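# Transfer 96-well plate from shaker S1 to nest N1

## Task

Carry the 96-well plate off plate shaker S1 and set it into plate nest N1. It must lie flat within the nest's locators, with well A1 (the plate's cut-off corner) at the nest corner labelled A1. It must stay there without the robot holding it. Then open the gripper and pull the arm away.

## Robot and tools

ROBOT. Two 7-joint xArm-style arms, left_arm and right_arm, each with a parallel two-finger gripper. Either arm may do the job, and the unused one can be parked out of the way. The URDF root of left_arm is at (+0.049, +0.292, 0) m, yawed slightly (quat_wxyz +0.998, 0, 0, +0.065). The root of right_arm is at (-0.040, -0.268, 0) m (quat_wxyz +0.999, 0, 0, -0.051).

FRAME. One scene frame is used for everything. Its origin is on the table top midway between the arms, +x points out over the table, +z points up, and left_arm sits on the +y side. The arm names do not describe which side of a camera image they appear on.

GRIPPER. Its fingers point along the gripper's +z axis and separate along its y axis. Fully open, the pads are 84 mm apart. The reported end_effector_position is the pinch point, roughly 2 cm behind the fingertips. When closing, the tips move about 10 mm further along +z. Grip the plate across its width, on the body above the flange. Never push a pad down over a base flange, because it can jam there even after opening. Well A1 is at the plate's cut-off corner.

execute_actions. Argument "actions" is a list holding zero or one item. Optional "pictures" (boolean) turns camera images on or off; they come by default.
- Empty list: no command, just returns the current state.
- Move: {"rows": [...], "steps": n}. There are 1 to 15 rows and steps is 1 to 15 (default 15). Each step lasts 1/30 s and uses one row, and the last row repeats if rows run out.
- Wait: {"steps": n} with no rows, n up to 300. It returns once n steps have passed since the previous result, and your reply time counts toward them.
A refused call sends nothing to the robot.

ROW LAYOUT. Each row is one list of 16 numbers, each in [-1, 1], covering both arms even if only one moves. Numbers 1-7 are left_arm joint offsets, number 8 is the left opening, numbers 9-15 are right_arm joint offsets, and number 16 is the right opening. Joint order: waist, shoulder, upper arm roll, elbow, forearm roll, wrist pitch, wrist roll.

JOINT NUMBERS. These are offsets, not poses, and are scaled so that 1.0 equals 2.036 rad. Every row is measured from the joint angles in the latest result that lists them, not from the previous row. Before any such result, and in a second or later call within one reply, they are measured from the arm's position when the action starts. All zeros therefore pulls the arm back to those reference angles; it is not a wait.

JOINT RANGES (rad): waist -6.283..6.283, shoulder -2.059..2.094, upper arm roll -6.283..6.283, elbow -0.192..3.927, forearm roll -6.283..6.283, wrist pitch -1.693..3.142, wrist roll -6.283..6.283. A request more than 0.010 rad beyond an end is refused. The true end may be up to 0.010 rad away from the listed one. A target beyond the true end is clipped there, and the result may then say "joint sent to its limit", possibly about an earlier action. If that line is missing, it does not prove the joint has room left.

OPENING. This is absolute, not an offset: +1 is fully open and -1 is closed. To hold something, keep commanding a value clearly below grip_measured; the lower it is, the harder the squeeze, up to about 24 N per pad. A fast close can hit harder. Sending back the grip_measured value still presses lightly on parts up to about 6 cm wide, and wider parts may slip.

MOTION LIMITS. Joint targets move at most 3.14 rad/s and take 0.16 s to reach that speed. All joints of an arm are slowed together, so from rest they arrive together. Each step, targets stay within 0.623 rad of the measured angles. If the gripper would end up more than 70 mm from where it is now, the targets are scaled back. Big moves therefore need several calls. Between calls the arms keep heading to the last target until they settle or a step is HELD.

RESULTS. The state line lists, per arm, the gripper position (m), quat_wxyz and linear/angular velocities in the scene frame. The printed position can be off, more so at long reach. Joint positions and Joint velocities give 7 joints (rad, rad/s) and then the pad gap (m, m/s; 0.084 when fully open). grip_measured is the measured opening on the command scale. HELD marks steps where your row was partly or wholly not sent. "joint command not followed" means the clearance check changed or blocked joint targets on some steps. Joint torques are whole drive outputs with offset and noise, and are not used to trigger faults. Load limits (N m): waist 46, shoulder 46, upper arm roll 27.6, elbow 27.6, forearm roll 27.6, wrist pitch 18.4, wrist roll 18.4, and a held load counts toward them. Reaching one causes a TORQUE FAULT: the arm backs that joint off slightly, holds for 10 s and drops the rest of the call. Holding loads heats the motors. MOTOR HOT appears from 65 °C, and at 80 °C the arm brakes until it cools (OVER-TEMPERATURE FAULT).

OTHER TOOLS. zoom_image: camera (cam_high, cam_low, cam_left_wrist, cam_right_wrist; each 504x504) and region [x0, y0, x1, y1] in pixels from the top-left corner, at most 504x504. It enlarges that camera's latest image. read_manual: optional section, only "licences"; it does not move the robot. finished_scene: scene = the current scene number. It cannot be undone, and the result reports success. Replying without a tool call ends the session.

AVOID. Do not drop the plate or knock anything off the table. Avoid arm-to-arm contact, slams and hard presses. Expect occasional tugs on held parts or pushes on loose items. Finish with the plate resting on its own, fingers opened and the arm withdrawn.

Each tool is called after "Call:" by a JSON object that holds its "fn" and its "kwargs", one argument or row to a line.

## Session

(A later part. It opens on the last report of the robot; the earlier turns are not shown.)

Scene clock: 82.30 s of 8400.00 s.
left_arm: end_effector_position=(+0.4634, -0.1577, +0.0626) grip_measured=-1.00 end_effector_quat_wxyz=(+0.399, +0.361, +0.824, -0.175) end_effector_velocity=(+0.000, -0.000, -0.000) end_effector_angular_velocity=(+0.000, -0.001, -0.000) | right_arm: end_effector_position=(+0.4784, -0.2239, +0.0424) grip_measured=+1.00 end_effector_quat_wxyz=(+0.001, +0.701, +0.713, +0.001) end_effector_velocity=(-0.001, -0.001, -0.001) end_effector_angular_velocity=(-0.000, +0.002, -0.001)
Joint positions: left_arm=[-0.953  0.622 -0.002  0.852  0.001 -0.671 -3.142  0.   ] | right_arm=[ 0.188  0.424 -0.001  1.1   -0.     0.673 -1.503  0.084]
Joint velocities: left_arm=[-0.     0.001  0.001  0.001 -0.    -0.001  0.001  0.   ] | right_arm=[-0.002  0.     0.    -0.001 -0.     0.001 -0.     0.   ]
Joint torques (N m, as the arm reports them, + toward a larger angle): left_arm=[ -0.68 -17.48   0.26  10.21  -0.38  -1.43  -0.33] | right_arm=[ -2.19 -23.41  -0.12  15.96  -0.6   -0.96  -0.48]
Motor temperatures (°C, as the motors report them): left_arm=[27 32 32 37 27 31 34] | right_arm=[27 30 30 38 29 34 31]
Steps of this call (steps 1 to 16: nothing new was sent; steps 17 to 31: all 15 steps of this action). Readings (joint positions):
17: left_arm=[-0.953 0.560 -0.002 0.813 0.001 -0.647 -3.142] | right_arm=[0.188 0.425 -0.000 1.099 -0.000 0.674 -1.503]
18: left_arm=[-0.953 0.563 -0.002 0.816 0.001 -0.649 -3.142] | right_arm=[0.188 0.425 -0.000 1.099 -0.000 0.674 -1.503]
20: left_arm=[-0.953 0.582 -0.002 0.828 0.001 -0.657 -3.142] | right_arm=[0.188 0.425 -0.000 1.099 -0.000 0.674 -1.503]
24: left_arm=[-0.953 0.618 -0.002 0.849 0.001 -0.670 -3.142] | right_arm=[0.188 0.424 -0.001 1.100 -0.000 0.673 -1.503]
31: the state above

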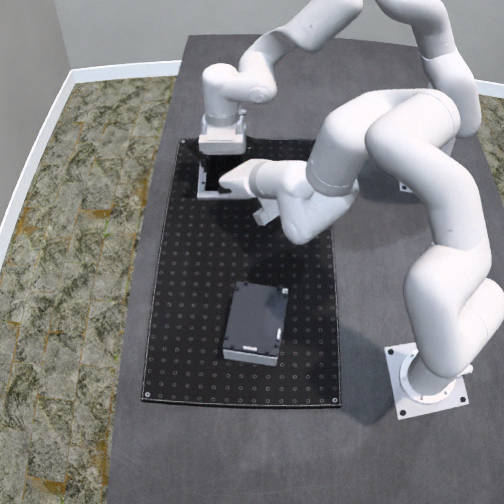

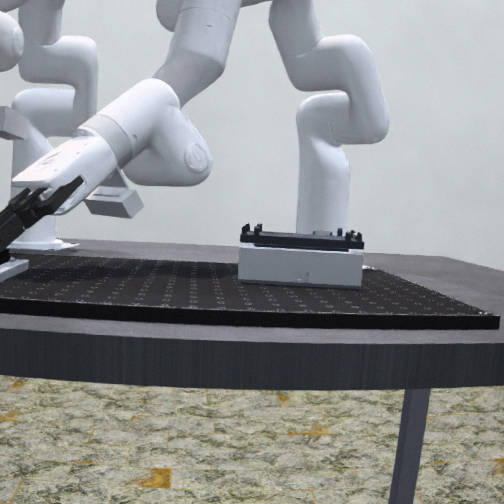

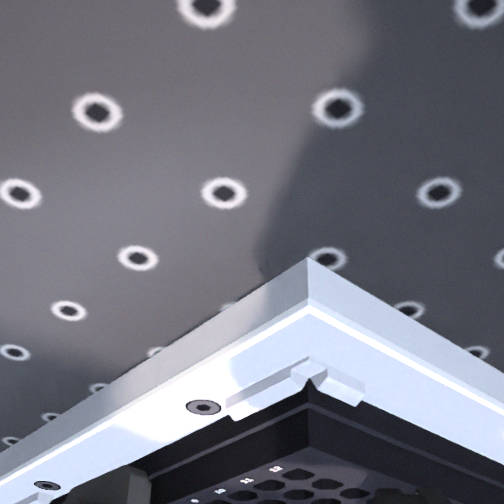

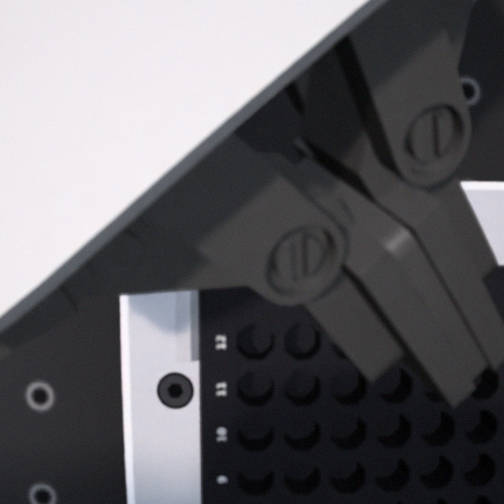

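Call:
{"fn": "execute_actions", "kwargs": {
  "actions": [
    {"rows": [[0,0.001,0,0.0005,0,-0.0004,0,-1, 0,-0.002,0,0.0004,0,0.0025,0,1],[0,0.001,0,0.0005,0,-0.0004,0,-1, 0,-0.0041,0,0.0009,0,0.0049,0,1],[0,0.001,0,0.0005,0,-0.0004,0,-1, 0,-0.0061,0,0.0013,0,0.0074,0,1],[0,0.001,0,0.0005,0,-0.0004,0,-1, 0,-0.0082,0,0.0017,0,0.0098,0,1],[0,0.001,0,0.0005,0,-0.0004,0,-1, 0,-0.0102,0,0.0022,0,0.0123,0,1],[0,0.001,0,0.0005,0,-0.0004,0,-1, 0,-0.0123,0,0.0026,0,0.0148,0,1],[0,0.001,0,0.0005,0,-0.0004,0,-1, 0,-0.0143,0,0.003,0,0.0172,0,1],[0,0.001,0,0.0005,0,-0.0004,0,-1, 0,-0.0163,0,0.0035,0,0.0197,0,1],[0,0.001,0,0.0005,0,-0.0004,0,-1, 0,-0.0184,0,0.0039,0,0.0221,0,1],[0,0.001,0,0.0005,0,-0.0004,0,-1, 0,-0.0204,0,0.0043,0,0.0246,0,1],[0,0.001,0,0.0005,0,-0.0004,0,-1, 0,-0.0225,0,0.0048,0,0.027,0,1],[0,0.001,0,0.0005,0,-0.0004,0,-1, 0,-0.0245,0,0.0052,0,0.0295,0,1]], "steps": 15}
  ],
  "pictures": false
}}

Call:
{"fn": "execute_actions", "kwargs": {
  "actions": [
    {"steps": 8}
  ]
}}

Scene clock: 83.93 s of 8400.00 s.
left_arm: end_effector_position=(+0.4636, -0.1580, +0.0622) grip_measured=-1.00 end_effector_quat_wxyz=(+0.399, +0.361, +0.824, -0.176) end_effector_velocity=(+0.000, +0.001, -0.000) end_effector_angular_velocity=(+0.001, -0.000, +0.001) | right_arm: end_effector_position=(+0.4786, -0.2236, +0.0664) grip_measured=+1.00 end_effector_quat_wxyz=(+0.001, +0.701, +0.714, +0.001) end_effector_velocity=(+0.009, -0.004, +0.030) end_effector_angular_velocity=(-0.001, -0.028, -0.007)
Joint positions: left_arm=[-0.953  0.624 -0.002  0.854  0.001 -0.672 -3.142  0.   ] | right_arm=[ 0.188  0.376 -0.     1.11  -0.     0.731 -1.503  0.084]
Joint velocities: left_arm=[ 0.    -0.     0.001 -0.001 -0.    -0.     0.     0.   ] | right_arm=[-0.003 -0.049 -0.006  0.021 -0.002  0.043  0.    -0.   ]
Joint torques (N m, as the arm reports them, + toward a larger angle): left_arm=[  0.12 -16.41   0.96   7.71  -0.31  -0.75  -0.2 ] | right_arm=[ -1.61 -22.77  -0.26  17.77  -0.09  -1.65  -0.11]
Motor temperatures (°C, as the motors report them): left_arm=[27 32 32 36 27 31 34] | right_arm=[27 30 30 37 29 34 31]
Steps of this call (steps 1 to 15: the robot went on to your last target; steps 16 to 34: nothing new was sent; steps 35 to 49: all 15 steps of this action). Readings (joint positions):
35: left_arm=[-0.953 0.622 -0.002 0.852 0.001 -0.671 -3.142] | right_arm=[0.188 0.424 -0.001 1.100 -0.000 0.674 -1.503]
36: left_arm=[-0.953 0.623 -0.002 0.852 0.001 -0.671 -3.142] | right_arm=[0.188 0.423 -0.001 1.100 -0.000 0.675 -1.503]
38: left_arm=[-0.953 0.623 -0.002 0.853 0.001 -0.672 -3.142] | right_arm=[0.188 0.419 -0.001 1.100 -0.000 0.682 -1.503]
42: left_arm=[-0.953 0.623 -0.002 0.854 0.001 -0.672 -3.142] | right_arm=[0.188 0.404 -0.001 1.101 -0.000 0.702 -1.503]
49: the state above

Scene clock: 84.20 s of 8400.00 s.
left_arm: end_effector_position=(+0.4635, -0.1579, +0.0621) grip_measured=-1.00 end_effector_quat_wxyz=(+0.399, +0.361, +0.824, -0.176) end_effector_velocity=(+0.000, +0.000, +0.000) end_effector_angular_velocity=(-0.001, -0.000, +0.001) | right_arm: end_effector_position=(+0.4784, -0.2238, +0.0671) grip_measured=+1.00 end_effector_quat_wxyz=(+0.001, +0.701, +0.713, +0.001) end_effector_velocity=(+0.002, +0.000, +0.003) end_effector_angular_velocity=(+0.000, -0.007, +0.000)
Joint positions: left_arm=[-0.953  0.623 -0.002  0.853  0.001 -0.672 -3.142  0.   ] | right_arm=[ 0.188  0.375 -0.001  1.11  -0.     0.733 -1.503  0.084]
Joint velocities: left_arm=[-0.    -0.001  0.    -0.    -0.    -0.    -0.001  0.   ] | right_arm=[ 0.001 -0.003 -0.     0.004 -0.    -0.001  0.     0.   ]
Joint torques (N m, as the arm reports them, + toward a larger angle): left_arm=[  0.06 -16.27   0.6    7.61  -0.43  -0.92  -0.33] | right_arm=[ -1.63 -24.45  -0.07  20.42  -0.32  -1.62  -0.28]
Motor temperatures (°C, as the motors report them): left_arm=[27 32 32 36 27 31 34] | right_arm=[27 30 30 37 29 34 31]
Steps of this call (steps 1 to 8: the robot went on to your last target). Readings (joint positions):
1: left_arm=[-0.953 0.624 -0.002 0.854 0.001 -0.672 -3.142] | right_arm=[0.188 0.375 -0.000 1.110 -0.000 0.732 -1.503]
2: left_arm=[-0.953 0.624 -0.002 0.854 0.001 -0.672 -3.142] | right_arm=[0.188 0.375 -0.001 1.110 -0.000 0.733 -1.503]
4: left_arm=[-0.953 0.624 -0.002 0.854 0.001 -0.672 -3.142] | right_arm=[0.188 0.375 -0.001 1.110 -0.000 0.733 -1.503]
8: the state above

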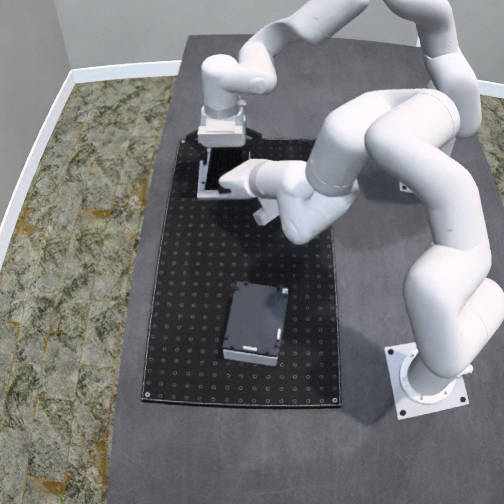

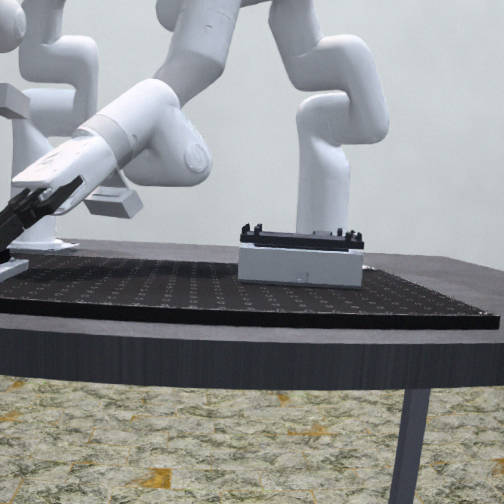

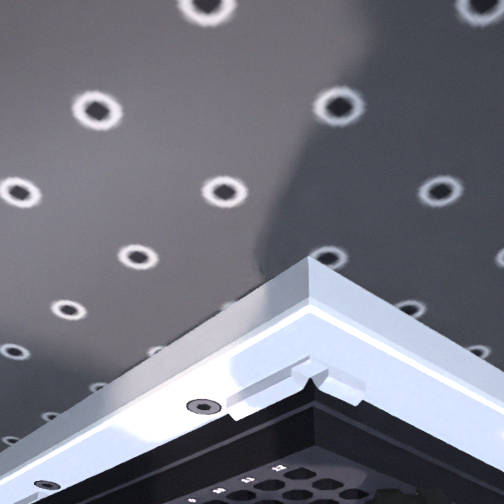

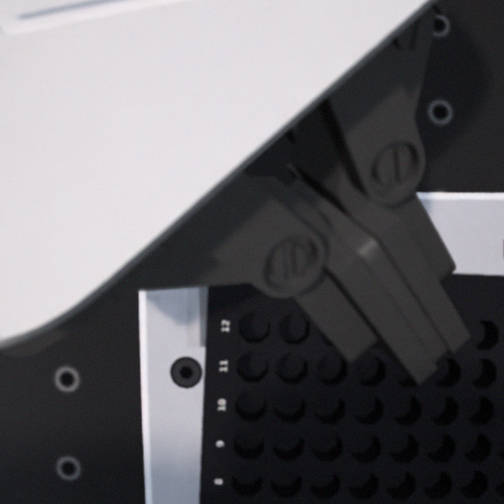

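Call:
{"fn": "execute_actions", "kwargs": {
  "actions": [
    {"rows": [[0,-0.031,0,-0.02,0,0.0123,0,-1, 0,-0.0468,0,0.0179,0,0.0657,0,1],[0,-0.031,0,-0.02,0,0.0123,0,-1, 0,-0.0468,0,0.0179,0,0.0657,0,1],[0,-0.031,0,-0.02,0,0.0123,0,-1, 0,-0.0468,0,0.0179,0,0.0657,0,1],[0,-0.031,0,-0.02,0,0.0123,0,-1, 0,-0.0468,0,0.0179,0,0.0657,0,1],[0,-0.031,0,-0.02,0,0.0123,0,-1, 0,-0.0468,0,0.0179,0,0.0657,0,1],[0,-0.031,0,-0.02,0,0.0123,0,-1, 0,-0.0468,0,0.0179,0,0.0657,0,1],[0,-0.031,0,-0.02,0,0.0123,0,-1, 0,-0.0468,0,0.0179,0,0.0657,0,1],[0,-0.2028,0,-0.1945,0,0.0088,0,-1, 0,-0.0468,0,0.0179,0,0.0657,0,1]], "steps": 15}
  ],
  "pictures": false
}}

Call:
{"fn": "execute_actions", "kwargs": {
  "actions": [
    {"steps": 15}
  ]
}}

Scene clock: 85.70 s of 8400.00 s.
left_arm: end_effector_position=(+0.4144, -0.1047, +0.1232) grip_measured=-1.00 end_effector_quat_wxyz=(+0.399, +0.361, +0.824, -0.175) end_effector_velocity=(-0.225, +0.238, +0.184) end_effector_angular_velocity=(-0.032, -0.032, -0.009) | right_arm: end_effector_position=(+0.4762, -0.2239, +0.1187) grip_measured=+1.00 end_effector_quat_wxyz=(-0.001, +0.701, +0.713, -0.001) end_effector_velocity=(+0.009, +0.000, +0.013) end_effector_angular_velocity=(+0.003, -0.030, -0.002)
Joint positions: left_arm=[-0.953  0.294 -0.002  0.544  0.001 -0.653 -3.142  0.   ] | right_arm=[ 0.188  0.281 -0.001  1.145 -0.     0.867 -1.503  0.084]
Joint velocities: left_arm=[-0.003 -1.263 -0.005 -1.252 -0.    -0.035  0.001  0.   ] | right_arm=[-0.    -0.012 -0.001  0.017  0.001 -0.001  0.     0.   ]
Joint torques (N m, as the arm reports them, + toward a larger angle): left_arm=[-0.03 -7.49  0.34 14.22 -0.16 -1.46 -0.15] | right_arm=[ -1.95 -24.17   0.01  21.12  -0.04  -1.7   -0.32]
Motor temperatures (°C, as the motors report them): left_arm=[27 32 32 36 27 31 34] | right_arm=[27 30 30 37 29 34 31]
Steps of this call (steps 1 to 15: the robot went on to your last target; steps 16 to 30: nothing new was sent; steps 31 to 45: all 15 steps of this action). Readings (joint positions):
31: left_arm=[-0.953 0.623 -0.002 0.853 0.001 -0.672 -3.142] | right_arm=[0.188 0.374 -0.001 1.111 -0.000 0.734 -1.503]
32: left_arm=[-0.953 0.616 -0.002 0.848 0.001 -0.668 -3.142] | right_arm=[0.188 0.370 -0.001 1.112 -0.000 0.743 -1.503]
34: left_arm=[-0.953 0.586 -0.001 0.823 0.001 -0.653 -3.142] | right_arm=[0.188 0.337 -0.001 1.121 -0.000 0.797 -1.503]
38: left_arm=[-0.953 0.562 -0.002 0.812 0.001 -0.647 -3.142] | right_arm=[0.188 0.277 -0.001 1.152 -0.000 0.857 -1.503]
45: the state above

Scene clock: 86.20 s of 8400.00 s.
left_arm: end_effector_position=(+0.3986, -0.0875, +0.1326) grip_measured=-1.00 end_effector_quat_wxyz=(+0.399, +0.362, +0.824, -0.175) end_effector_velocity=(-0.000, +0.001, +0.001) end_effector_angular_velocity=(-0.001, -0.000, +0.001) | right_arm: end_effector_position=(+0.4771, -0.2239, +0.1201) grip_measured=+1.00 end_effector_quat_wxyz=(+0.000, +0.701, +0.713, -0.000) end_effector_velocity=(+0.000, +0.000, +0.000) end_effector_angular_velocity=(+0.001, -0.000, -0.001)
Joint positions: left_arm=[-0.953  0.211 -0.002  0.458  0.001 -0.654 -3.142  0.   ] | right_arm=[ 0.188  0.28  -0.001  1.147 -0.     0.867 -1.503  0.084]
Joint velocities: left_arm=[-0.    -0.003  0.001 -0.003  0.    -0.001 -0.     0.   ] | right_arm=[ 0.    -0.     0.     0.     0.001  0.    -0.    -0.   ]
Joint torques (N m, as the arm reports them, + toward a larger angle): left_arm=[ -0.66 -13.48   0.33  11.26  -0.21  -1.85  -0.35] | right_arm=[ -1.07 -23.56  -0.15  20.96  -0.5   -1.38  -0.01]
Motor temperatures (°C, as the motors report them): left_arm=[27 32 32 36 27 31 34] | right_arm=[27 30 29 37 29 34 31]
Steps of this call (steps 1 to 15: the robot went on to your last target). Readings (joint positions):
1: left_arm=[-0.953 0.258 -0.002 0.507 0.001 -0.654 -3.142] | right_arm=[0.188 0.281 -0.001 1.146 -0.000 0.867 -1.503]
2: left_arm=[-0.953 0.235 -0.002 0.484 0.001 -0.654 -3.142] | right_arm=[0.188 0.280 -0.001 1.146 -0.000 0.867 -1.503]
4: left_arm=[-0.953 0.218 -0.002 0.466 0.001 -0.654 -3.142] | right_arm=[0.188 0.280 -0.001 1.147 -0.000 0.867 -1.503]
8: left_arm=[-0.953 0.213 -0.002 0.460 0.001 -0.654 -3.142] | right_arm=[0.188 0.280 -0.001 1.147 -0.000 0.867 -1.503]
15: the state above

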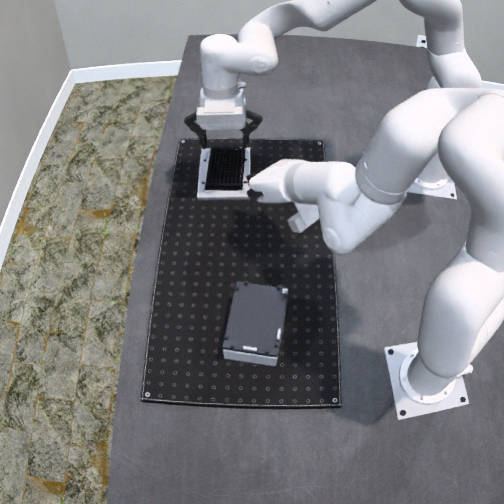

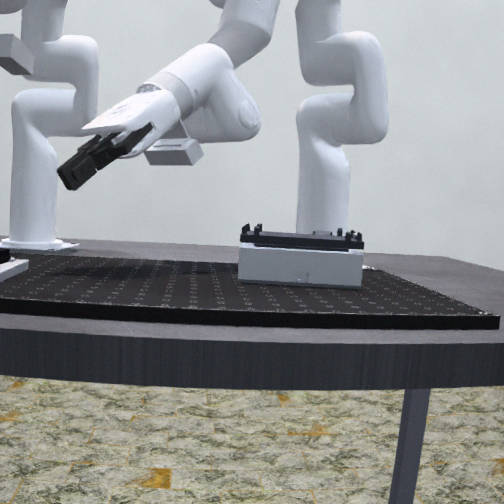

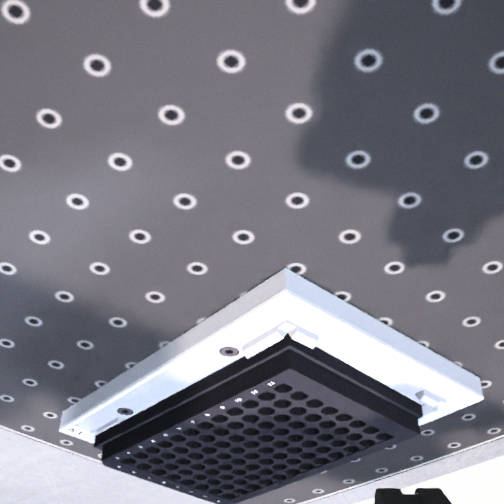

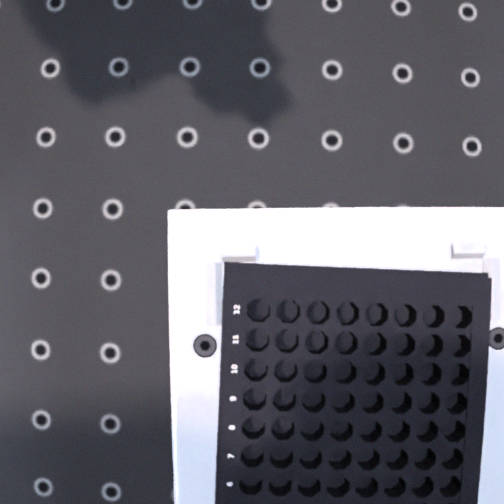

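Call:
{"fn": "execute_actions", "kwargs": {
  "actions": [
    {"rows": [[0,0,0,0,0,0,0,-1, -0.0389,-0.0577,0,-0.1469,0,-0.0892,-0.0386,-1]], "steps": 15}
  ],
  "pictures": false
}}

Call:
{"fn": "execute_actions", "kwargs": {
  "actions": [
    {"steps": 10}
  ],
  "pictures": false
}}

Call:
{"fn": "execute_actions", "kwargs": {
  "actions": [
    {"rows": [[0,0,0,0,0,0,0,-1, 0,0.0292,0,-0.0067,0,-0.0359,0,-1]], "steps": 15}
  ]
}}

Scene clock: 88.53 s of 8400.00 s.
left_arm: end_effector_position=(+0.3986, -0.0875, +0.1326) grip_measured=-1.00 end_effector_quat_wxyz=(+0.399, +0.362, +0.824, -0.175) end_effector_velocity=(+0.000, -0.000, +0.001) end_effector_angular_velocity=(-0.000, -0.001, -0.000) | right_arm: end_effector_position=(+0.4136, -0.2642, +0.0811) grip_measured=-1.00 end_effector_quat_wxyz=(+0.001, +0.700, +0.714, +0.001) end_effector_velocity=(-0.004, -0.002, -0.003) end_effector_angular_velocity=(+0.000, +0.000, -0.001)
Joint positions: left_arm=[-0.953  0.211 -0.002  0.458  0.001 -0.654 -3.142  0.   ] | right_arm=[ 0.11   0.162  0.001  0.851 -0.     0.686 -1.581  0.   ]
Joint velocities: left_arm=[ 0.    -0.001  0.     0.     0.     0.     0.001  0.   ] | right_arm=[-0.003 -0.004 -0.002 -0.015  0.001 -0.011 -0.005  0.   ]
Joint torques (N m, as the arm reports them, + toward a larger angle): left_arm=[ -0.35 -13.55   0.14  11.57  -0.35  -1.78  -0.22] | right_arm=[ -1.68 -20.78  -1.04  19.7   -0.42  -1.63  -0.3 ]
Motor temperatures (°C, as the motors report them): left_arm=[27 32 32 36 27 31 34] | right_arm=[27 30 30 38 29 34 31]
Steps of this call (steps 1 to 15: the robot went on to your last target; steps 16 to 55: nothing new was sent; steps 56 to 70: all 15 steps of this action). Readings (joint positions):
56: left_arm=[-0.953 0.211 -0.002 0.458 0.001 -0.654 -3.142] | right_arm=[0.188 0.279 -0.001 1.146 -0.000 0.866 -1.503]
57: left_arm=[-0.953 0.211 -0.002 0.458 0.001 -0.654 -3.142] | right_arm=[0.186 0.276 0.000 1.139 -0.000 0.861 -1.506]
59: left_arm=[-0.953 0.211 -0.002 0.458 0.001 -0.654 -3.142] | right_arm=[0.171 0.252 0.003 1.081 -0.000 0.822 -1.522]
63: left_arm=[-0.953 0.211 -0.002 0.458 0.001 -0.654 -3.142] | right_arm=[0.119 0.181 -0.005 0.890 -0.001 0.717 -1.569]
70: the state above

Scene clock: 88.87 s of 8400.00 s.
left_arm: end_effector_position=(+0.3986, -0.0875, +0.1326) grip_measured=-1.00 end_effector_quat_wxyz=(+0.399, +0.362, +0.824, -0.175) end_effector_velocity=(-0.000, -0.000, +0.001) end_effector_angular_velocity=(-0.001, -0.000, -0.001) | right_arm: end_effector_position=(+0.4124, -0.2652, +0.0802) grip_measured=-1.00 end_effector_quat_wxyz=(+0.000, +0.701, +0.713, -0.000) end_effector_velocity=(-0.001, -0.002, -0.000) end_effector_angular_velocity=(-0.000, +0.001, -0.003)
Joint positions: left_arm=[-0.953  0.211 -0.002  0.458  0.001 -0.654 -3.142  0.   ] | right_arm=[ 0.109  0.162 -0.     0.848 -0.     0.685 -1.582  0.   ]
Joint velocities: left_arm=[ 0.    -0.001 -0.001  0.     0.     0.001 -0.     0.   ] | right_arm=[-0.002 -0.001 -0.001 -0.002 -0.    -0.    -0.     0.   ]
Joint torques (N m, as the arm reports them, + toward a larger angle): left_arm=[ -0.49 -13.68   0.25  11.19  -0.24  -2.    -0.21] | right_arm=[ -1.5  -20.14   0.34  18.82  -0.95  -1.75  -0.42]
Motor temperatures (°C, as the motors report them): left_arm=[27 32 32 35 27 31 34] | right_arm=[27 30 29 38 29 34 31]
Steps of this call (steps 1 to 10: the robot went on to your last target). Readings (joint positions):
1: left_arm=[-0.953 0.211 -0.002 0.458 0.001 -0.654 -3.142] | right_arm=[0.110 0.162 0.001 0.850 -0.000 0.686 -1.581]
2: left_arm=[-0.953 0.211 -0.002 0.458 0.001 -0.654 -3.142] | right_arm=[0.109 0.162 0.000 0.850 -0.000 0.686 -1.581]
4: left_arm=[-0.953 0.211 -0.002 0.458 0.001 -0.654 -3.142] | right_arm=[0.109 0.162 -0.000 0.849 -0.000 0.686 -1.581]
8: left_arm=[-0.953 0.211 -0.002 0.458 0.001 -0.654 -3.142] | right_arm=[0.109 0.162 -0.000 0.848 -0.000 0.685 -1.582]
10: the state above

Scene clock: 89.37 s of 8400.00 s.
left_arm: end_effector_position=(+0.3986, -0.0875, +0.1326) grip_measured=-1.00 end_effector_quat_wxyz=(+0.399, +0.362, +0.824, -0.175) end_effector_velocity=(-0.001, -0.000, +0.000) end_effector_angular_velocity=(-0.000, +0.000, -0.002) | right_arm: end_effector_position=(+0.4127, -0.2652, +0.0546) grip_measured=-1.00 end_effector_quat_wxyz=(+0.001, +0.701, +0.713, +0.000) end_effector_velocity=(-0.004, +0.001, -0.004) end_effector_angular_velocity=(+0.000, +0.010, +0.001)
Joint positions: left_arm=[-0.953  0.211 -0.002  0.458  0.001 -0.654 -3.142  0.   ] | right_arm=[ 0.109  0.221 -0.001  0.835 -0.     0.612 -1.582  0.   ]
Joint velocities: left_arm=[ 0.    -0.    -0.001 -0.     0.     0.    -0.     0.   ] | right_arm=[ 0.001  0.004  0.    -0.006  0.001  0.    -0.     0.   ]
Joint torques (N m, as the arm reports them, + toward a larger angle): left_arm=[ -0.18 -13.35   0.3   11.54  -0.19  -2.03  -0.19] | right_arm=[ -1.97 -20.57  -0.47  18.39  -0.24  -1.24  -0.53]
Motor temperatures (°C, as the motors report them): left_arm=[27 32 32 35 27 31 34] | right_arm=[27 30 29 38 29 34 31]
Steps of this call (steps 1 to 15: all 15 steps of this action). Readings (joint positions):
1: left_arm=[-0.953 0.211 -0.002 0.458 0.001 -0.654 -3.142] | right_arm=[0.109 0.163 -0.001 0.848 -0.000 0.685 -1.582]
2: left_arm=[-0.953 0.211 -0.002 0.458 0.001 -0.654 -3.142] | right_arm=[0.109 0.167 -0.001 0.847 -0.000 0.676 -1.582]
4: left_arm=[-0.953 0.211 -0.002 0.458 0.001 -0.654 -3.142] | right_arm=[0.109 0.196 -0.001 0.843 -0.000 0.640 -1.582]
8: left_arm=[-0.953 0.211 -0.002 0.458 0.001 -0.654 -3.142] | right_arm=[0.109 0.222 -0.000 0.832 -0.000 0.616 -1.582]
15: the state above

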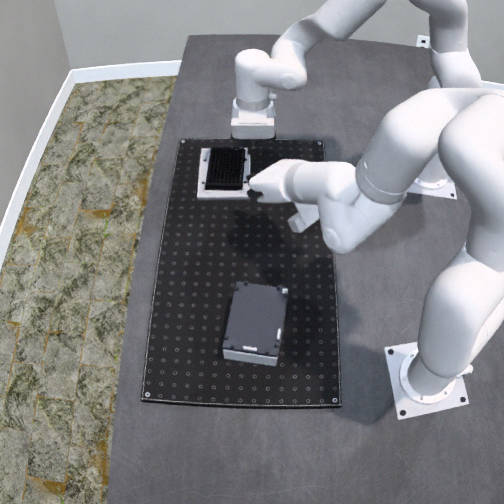

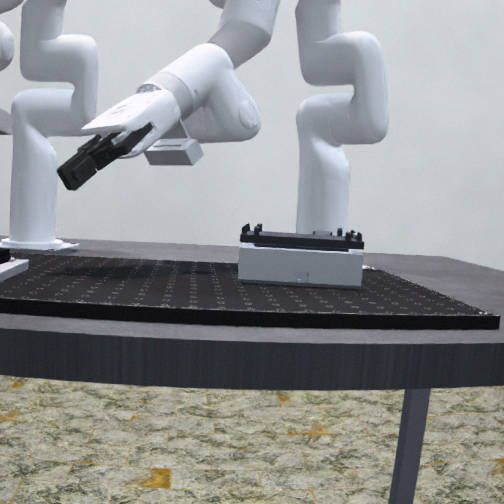

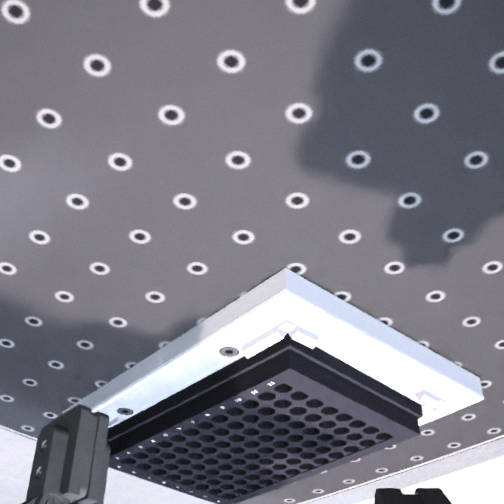

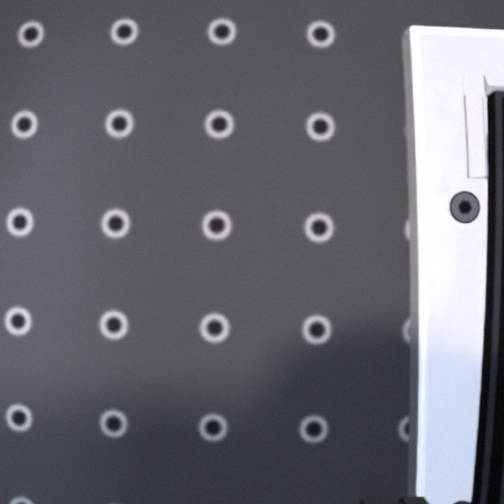

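Push.

Call:
{"fn": "execute_actions", "kwargs": {
  "actions": [
    {"rows": [[0,0,0,0,0,0,0,-1, 0,0.002,0,0.0028,0,0.0009,0,-1],[0,0,0,0,0,0,0,-1, 0,0.004,0,0.0056,0,0.0018,0,-1],[0,0,0,0,0,0,0,-1, 0,0.006,0,0.0084,0,0.0027,0,-1],[0,0,0,0,0,0,0,-1, 0,0.008,0,0.0112,0,0.0036,0,-1],[0,0,0,0,0,0,0,-1, 0,0.01,0,0.0139,0,0.0046,0,-1],[0,0,0,0,0,0,0,-1, 0,0.012,0,0.0167,0,0.0055,0,-1],[0,0,0,0,0,0,0,-1, 0,0.014,0,0.0195,0,0.0064,0,-1],[0,0,0,0,0,0,0,-1, 0,0.016,0,0.0223,0,0.0073,0,-1]], "steps": 15}
  ]
}}

Call:
{"fn": "zoom_image", "kwargs": {
  "camera": "cam_high",
  "region": [185, 125, 275, 215]
}}

Scene clock: 90.73 s of 8400.00 s.
left_arm: end_effector_position=(+0.3986, -0.0875, +0.1326) grip_measured=-1.00 end_effector_quat_wxyz=(+0.399, +0.362, +0.824, -0.175) end_effector_velocity=(-0.000, -0.000, -0.000) end_effector_angular_velocity=(-0.000, +0.000, -0.001) | right_arm: end_effector_position=(+0.4239, -0.2652, +0.0539) grip_measured=-1.00 end_effector_quat_wxyz=(-0.000, +0.701, +0.713, -0.000) end_effector_velocity=(+0.002, +0.001, +0.001) end_effector_angular_velocity=(+0.001, -0.002, +0.001)
Joint positions: left_arm=[-0.953  0.211 -0.002  0.458  0.001 -0.654 -3.142  0.   ] | right_arm=[ 0.109  0.253 -0.001  0.88  -0.     0.627 -1.582  0.   ]
Joint velocities: left_arm=[-0.     0.    -0.001 -0.     0.    -0.    -0.     0.   ] | right_arm=[ 0.002  0.002  0.     0.005  0.001  0.002 -0.     0.   ]
Joint torques (N m, as the arm reports them, + toward a larger angle): left_arm=[ -0.4  -13.79   0.34  11.35  -0.35  -1.84  -0.25] | right_arm=[ -1.29 -21.95   0.1   18.18  -0.37  -1.85  -0.36]
Motor temperatures (°C, as the motors report them): left_arm=[27 32 32 35 27 31 34] | right_arm=[27 30 29 38 29 34 31]
Steps of this call (steps 1 to 15: the robot went on to your last target; steps 16 to 26: nothing new was sent; steps 27 to 41: all 15 steps of this action). Readings (joint positions):
27: left_arm=[-0.953 0.211 -0.002 0.458 0.001 -0.654 -3.142] | right_arm=[0.109 0.222 -0.000 0.835 -0.000 0.613 -1.582]
28: left_arm=[-0.953 0.211 -0.002 0.458 0.001 -0.654 -3.142] | right_arm=[0.109 0.223 -0.000 0.836 -0.000 0.613 -1.582]
30: left_arm=[-0.953 0.211 -0.002 0.458 0.001 -0.654 -3.142] | right_arm=[0.109 0.228 -0.001 0.844 -0.000 0.616 -1.582]
34: left_arm=[-0.953 0.211 -0.002 0.458 0.001 -0.654 -3.142] | right_arm=[0.109 0.243 -0.000 0.865 -0.000 0.622 -1.582]
41: the state above

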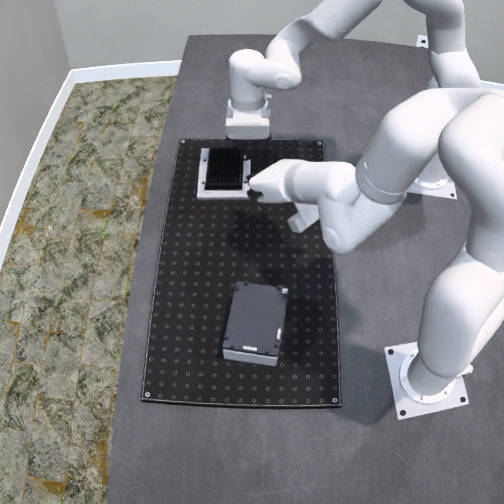

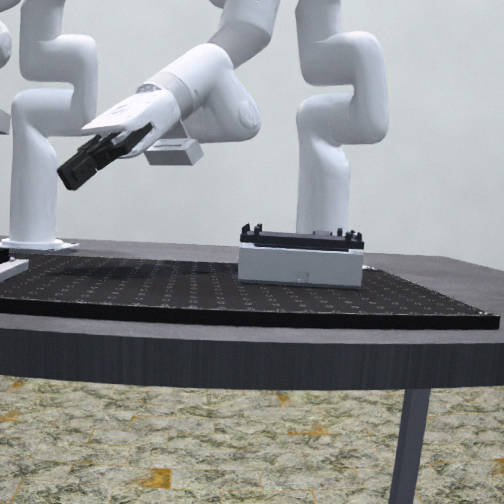

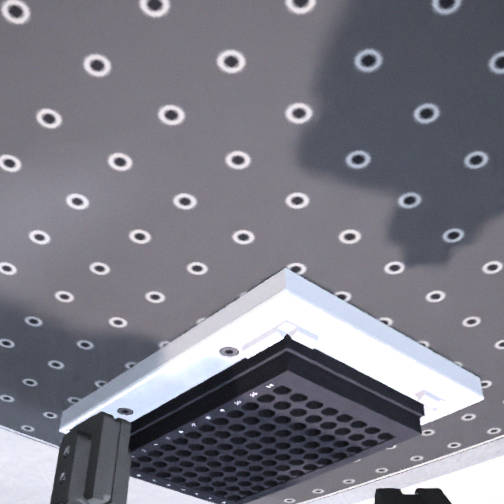

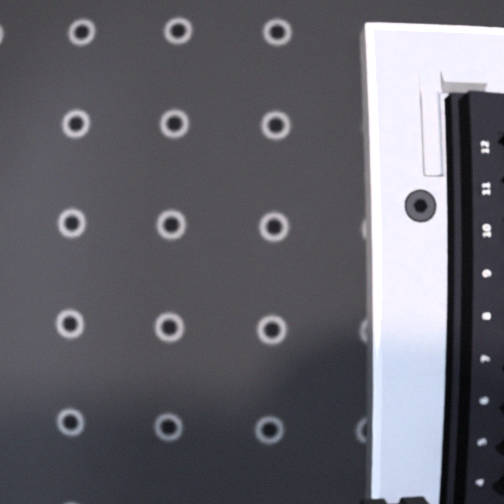

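Region (185, 125, 275, 215) of cam_high's 504x504 image, scaled by 5.600, with more detail than that image has.

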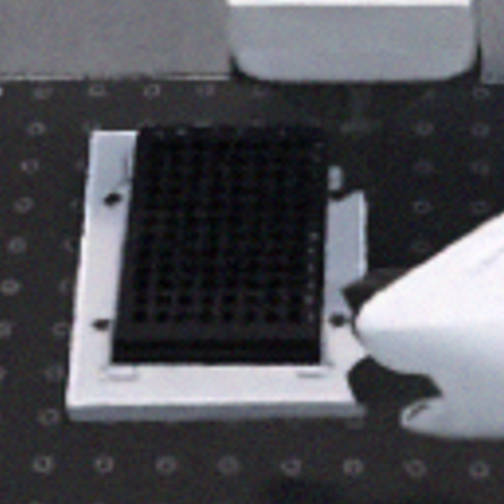

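Call:
{"fn": "execute_actions", "kwargs": {
  "actions": [
    {"rows": [[0,0,0,0,0,0,0,-1, 0,0.0018,0,0.0025,0,0.0008,0,-1],[0,0,0,0,0,0,0,-1, 0,0.0035,0,0.0049,0,0.0015,0,-1]], "steps": 12}
  ]
}}

Call:
{"fn": "zoom_image", "kwargs": {
  "camera": "cam_high",
  "region": [185, 125, 275, 215]
}}

Scene clock: 91.57 s of 8400.00 s.
left_arm: end_effector_position=(+0.3986, -0.0875, +0.1326) grip_measured=-1.00 end_effector_quat_wxyz=(+0.399, +0.362, +0.824, -0.175) end_effector_velocity=(-0.000, -0.000, +0.000) end_effector_angular_velocity=(-0.000, -0.000, -0.001) | right_arm: end_effector_position=(+0.4264, -0.2651, +0.0537) grip_measured=-1.00 end_effector_quat_wxyz=(-0.000, +0.701, +0.713, -0.001) end_effector_velocity=(+0.000, -0.001, +0.000) end_effector_angular_velocity=(+0.001, +0.000, -0.002)
Joint positions: left_arm=[-0.953  0.211 -0.002  0.458  0.001 -0.654 -3.142  0.   ] | right_arm=[ 0.109  0.26  -0.001  0.89  -0.     0.63  -1.582  0.   ]
Joint velocities: left_arm=[ 0.    -0.    -0.001  0.    -0.    -0.     0.     0.   ] | right_arm=[-0.001  0.    -0.     0.     0.001  0.     0.     0.   ]
Joint torques (N m, as the arm reports them, + toward a larger angle): left_arm=[ -0.45 -13.43   0.03  11.38  -0.02  -2.06  -0.32] | right_arm=[ -1.62 -22.34  -0.46  18.37  -0.5   -1.36  -0.3 ]
Motor temperatures (°C, as the motors report them): left_arm=[27 32 32 35 27 32 34] | right_arm=[27 30 29 38 29 34 31]
Steps of this call (steps 1 to 13: the robot went on to your last target; steps 14 to 25: all 12 steps of this action). Readings (joint positions):
14: left_arm=[-0.953 0.211 -0.002 0.458 0.001 -0.654 -3.142] | right_arm=[0.109 0.254 -0.001 0.880 -0.000 0.627 -1.582]
15: left_arm=[-0.953 0.211 -0.002 0.458 0.001 -0.654 -3.142] | right_arm=[0.109 0.255 -0.001 0.882 -0.000 0.628 -1.582]
17: left_arm=[-0.953 0.211 -0.002 0.458 0.001 -0.654 -3.142] | right_arm=[0.109 0.258 -0.001 0.886 -0.000 0.629 -1.582]
21: left_arm=[-0.953 0.211 -0.002 0.458 0.001 -0.654 -3.142] | right_arm=[0.109 0.260 -0.000 0.889 -0.000 0.630 -1.582]
25: the state above

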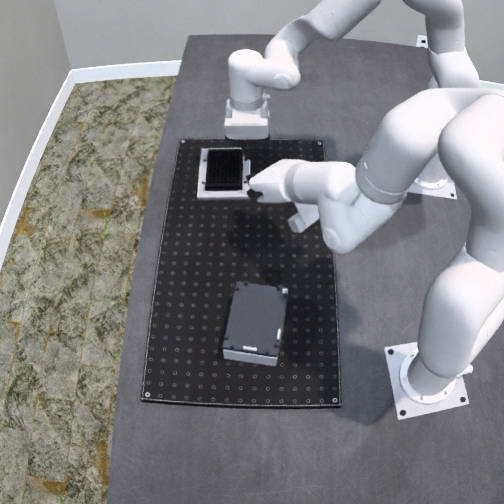

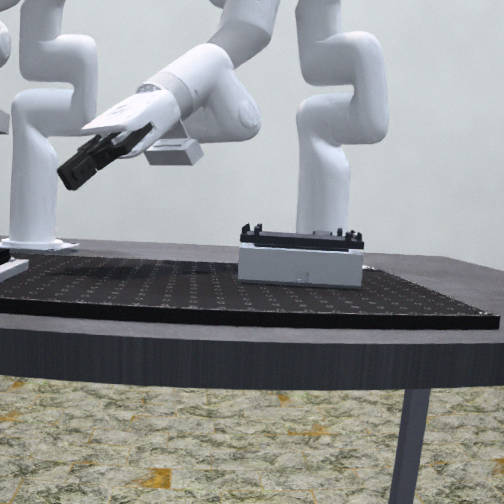

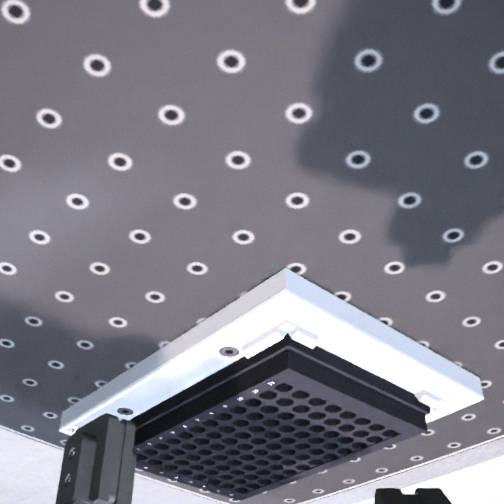

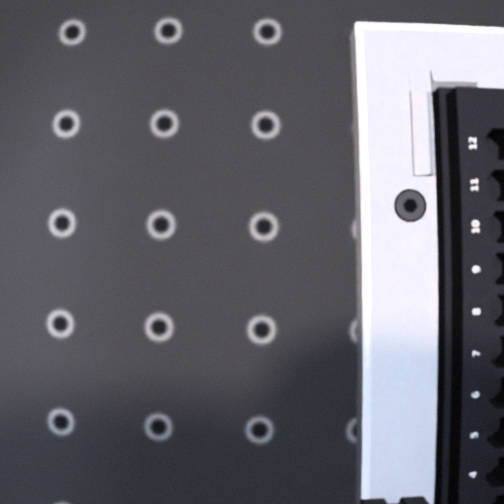

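Region (185, 125, 275, 215) of cam_high's 504x504 image, scaled by 5.600, with more detail than that image has.

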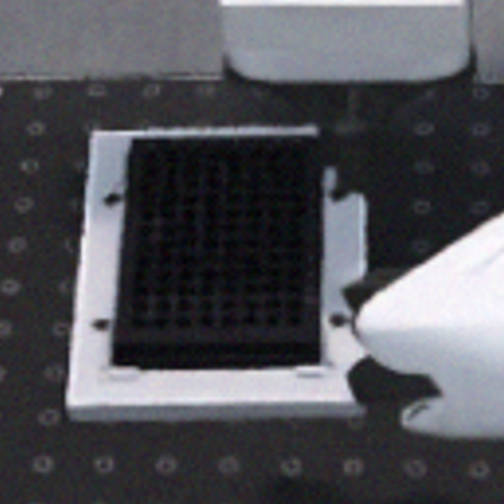

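Seated. Back off the pusher and finish.

Call:
{"fn": "execute_actions", "kwargs": {
  "actions": [
    {"rows": [[0,0,0,0,0,0,0,-1, 0,-0.019,0,-0.027,0,-0.0088,0,-1],[0,0,0,0,0,0,0,-1, 0,-0.019,0,-0.027,0,-0.0088,0,-1],[0,0,0,0,0,0,0,-1, 0,-0.019,0,-0.027,0,-0.0088,0,-1],[0,0,0,0,0,0,0,-1, 0,-0.019,0,-0.027,0,-0.0088,0,-1],[0,0,0,0,0,0,0,-1, 0,-0.019,0,-0.027,0,-0.0088,0,-1],[0,0,0,0,0,0,0,-1, 0,-0.019,0,-0.027,0,-0.0088,0,-1],[0,0,0,0,0,0,0,-1, 0,-0.048,0,-0.0206,0,0.027,0,-1]], "steps": 15}
  ]
}}

Call:
{"fn": "finished_scene", "kwargs": {
  "scene": 1
}}

Scene clock: 92.80 s of 8400.00 s.
left_arm: end_effector_position=(+0.3986, -0.0875, +0.1326) grip_measured=-1.00 end_effector_quat_wxyz=(+0.399, +0.362, +0.824, -0.175) end_effector_velocity=(-0.000, -0.000, +0.000) end_effector_angular_velocity=(-0.000, -0.000, -0.000) | right_arm: end_effector_position=(+0.4134, -0.2653, +0.0806) grip_measured=-1.00 end_effector_quat_wxyz=(+0.001, +0.701, +0.713, +0.001) end_effector_velocity=(-0.032, +0.001, -0.025) end_effector_angular_velocity=(+0.000, +0.096, +0.002)
Joint positions: left_arm=[-0.953  0.211 -0.002  0.458  0.001 -0.654 -3.142  0.   ] | right_arm=[ 0.109  0.162 -0.001  0.849 -0.     0.683 -1.582  0.   ]
Joint velocities: left_arm=[-0. -0. -0. -0. -0.  0.  0.  0.] | right_arm=[ 0.001  0.017  0.002 -0.039  0.001  0.04   0.     0.   ]
Joint torques (N m, as the arm reports them, + toward a larger angle): left_arm=[ -0.42 -13.53   0.31  11.29  -0.27  -1.93  -0.31] | right_arm=[ -1.41 -21.44  -0.17  19.24  -0.73  -1.43  -0.57]
Motor temperatures (°C, as the motors report them): left_arm=[27 32 32 35 27 32 34] | right_arm=[27 30 29 38 29 34 31]
Steps of this call (steps 1 to 15: the robot went on to your last target; steps 16 to 22: nothing new was sent; steps 23 to 37: all 15 steps of this action). Readings (joint positions):
23: left_arm=[-0.953 0.211 -0.002 0.458 0.001 -0.654 -3.142] | right_arm=[0.109 0.260 -0.001 0.889 -0.000 0.630 -1.582]
24: left_arm=[-0.953 0.211 -0.002 0.458 0.001 -0.654 -3.142] | right_arm=[0.109 0.255 -0.000 0.882 -0.000 0.627 -1.582]
26: left_arm=[-0.953 0.211 -0.002 0.458 0.001 -0.654 -3.142] | right_arm=[0.109 0.235 -0.000 0.853 -0.000 0.618 -1.582]
30: left_arm=[-0.953 0.211 -0.002 0.458 0.001 -0.654 -3.142] | right_arm=[0.109 0.217 -0.001 0.837 -0.000 0.623 -1.582]
37: the state above

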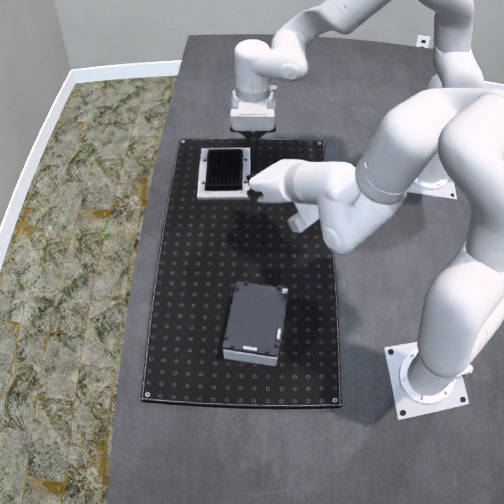

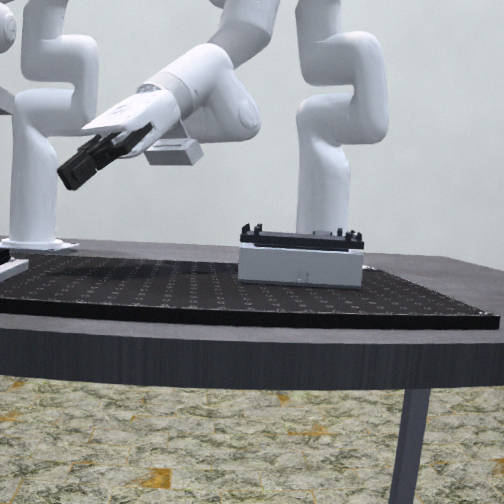

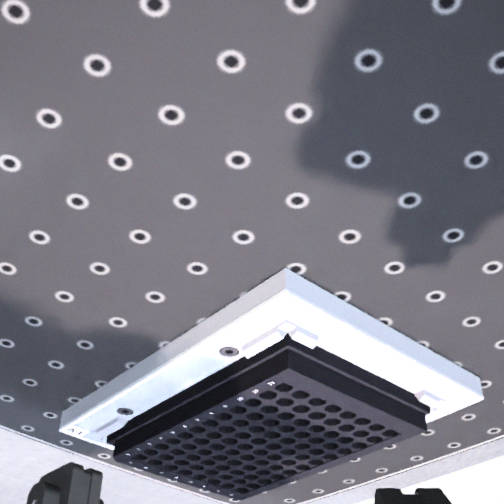

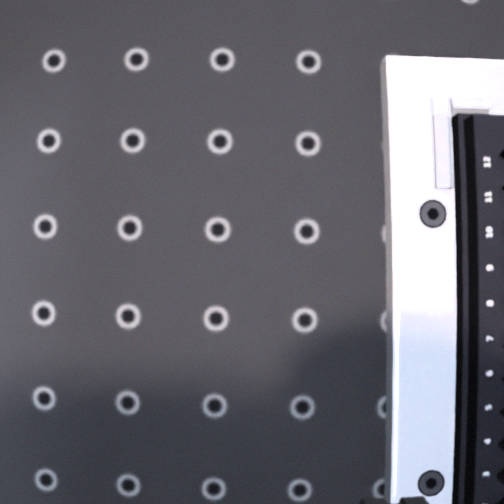

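The scene is finished: the task was done.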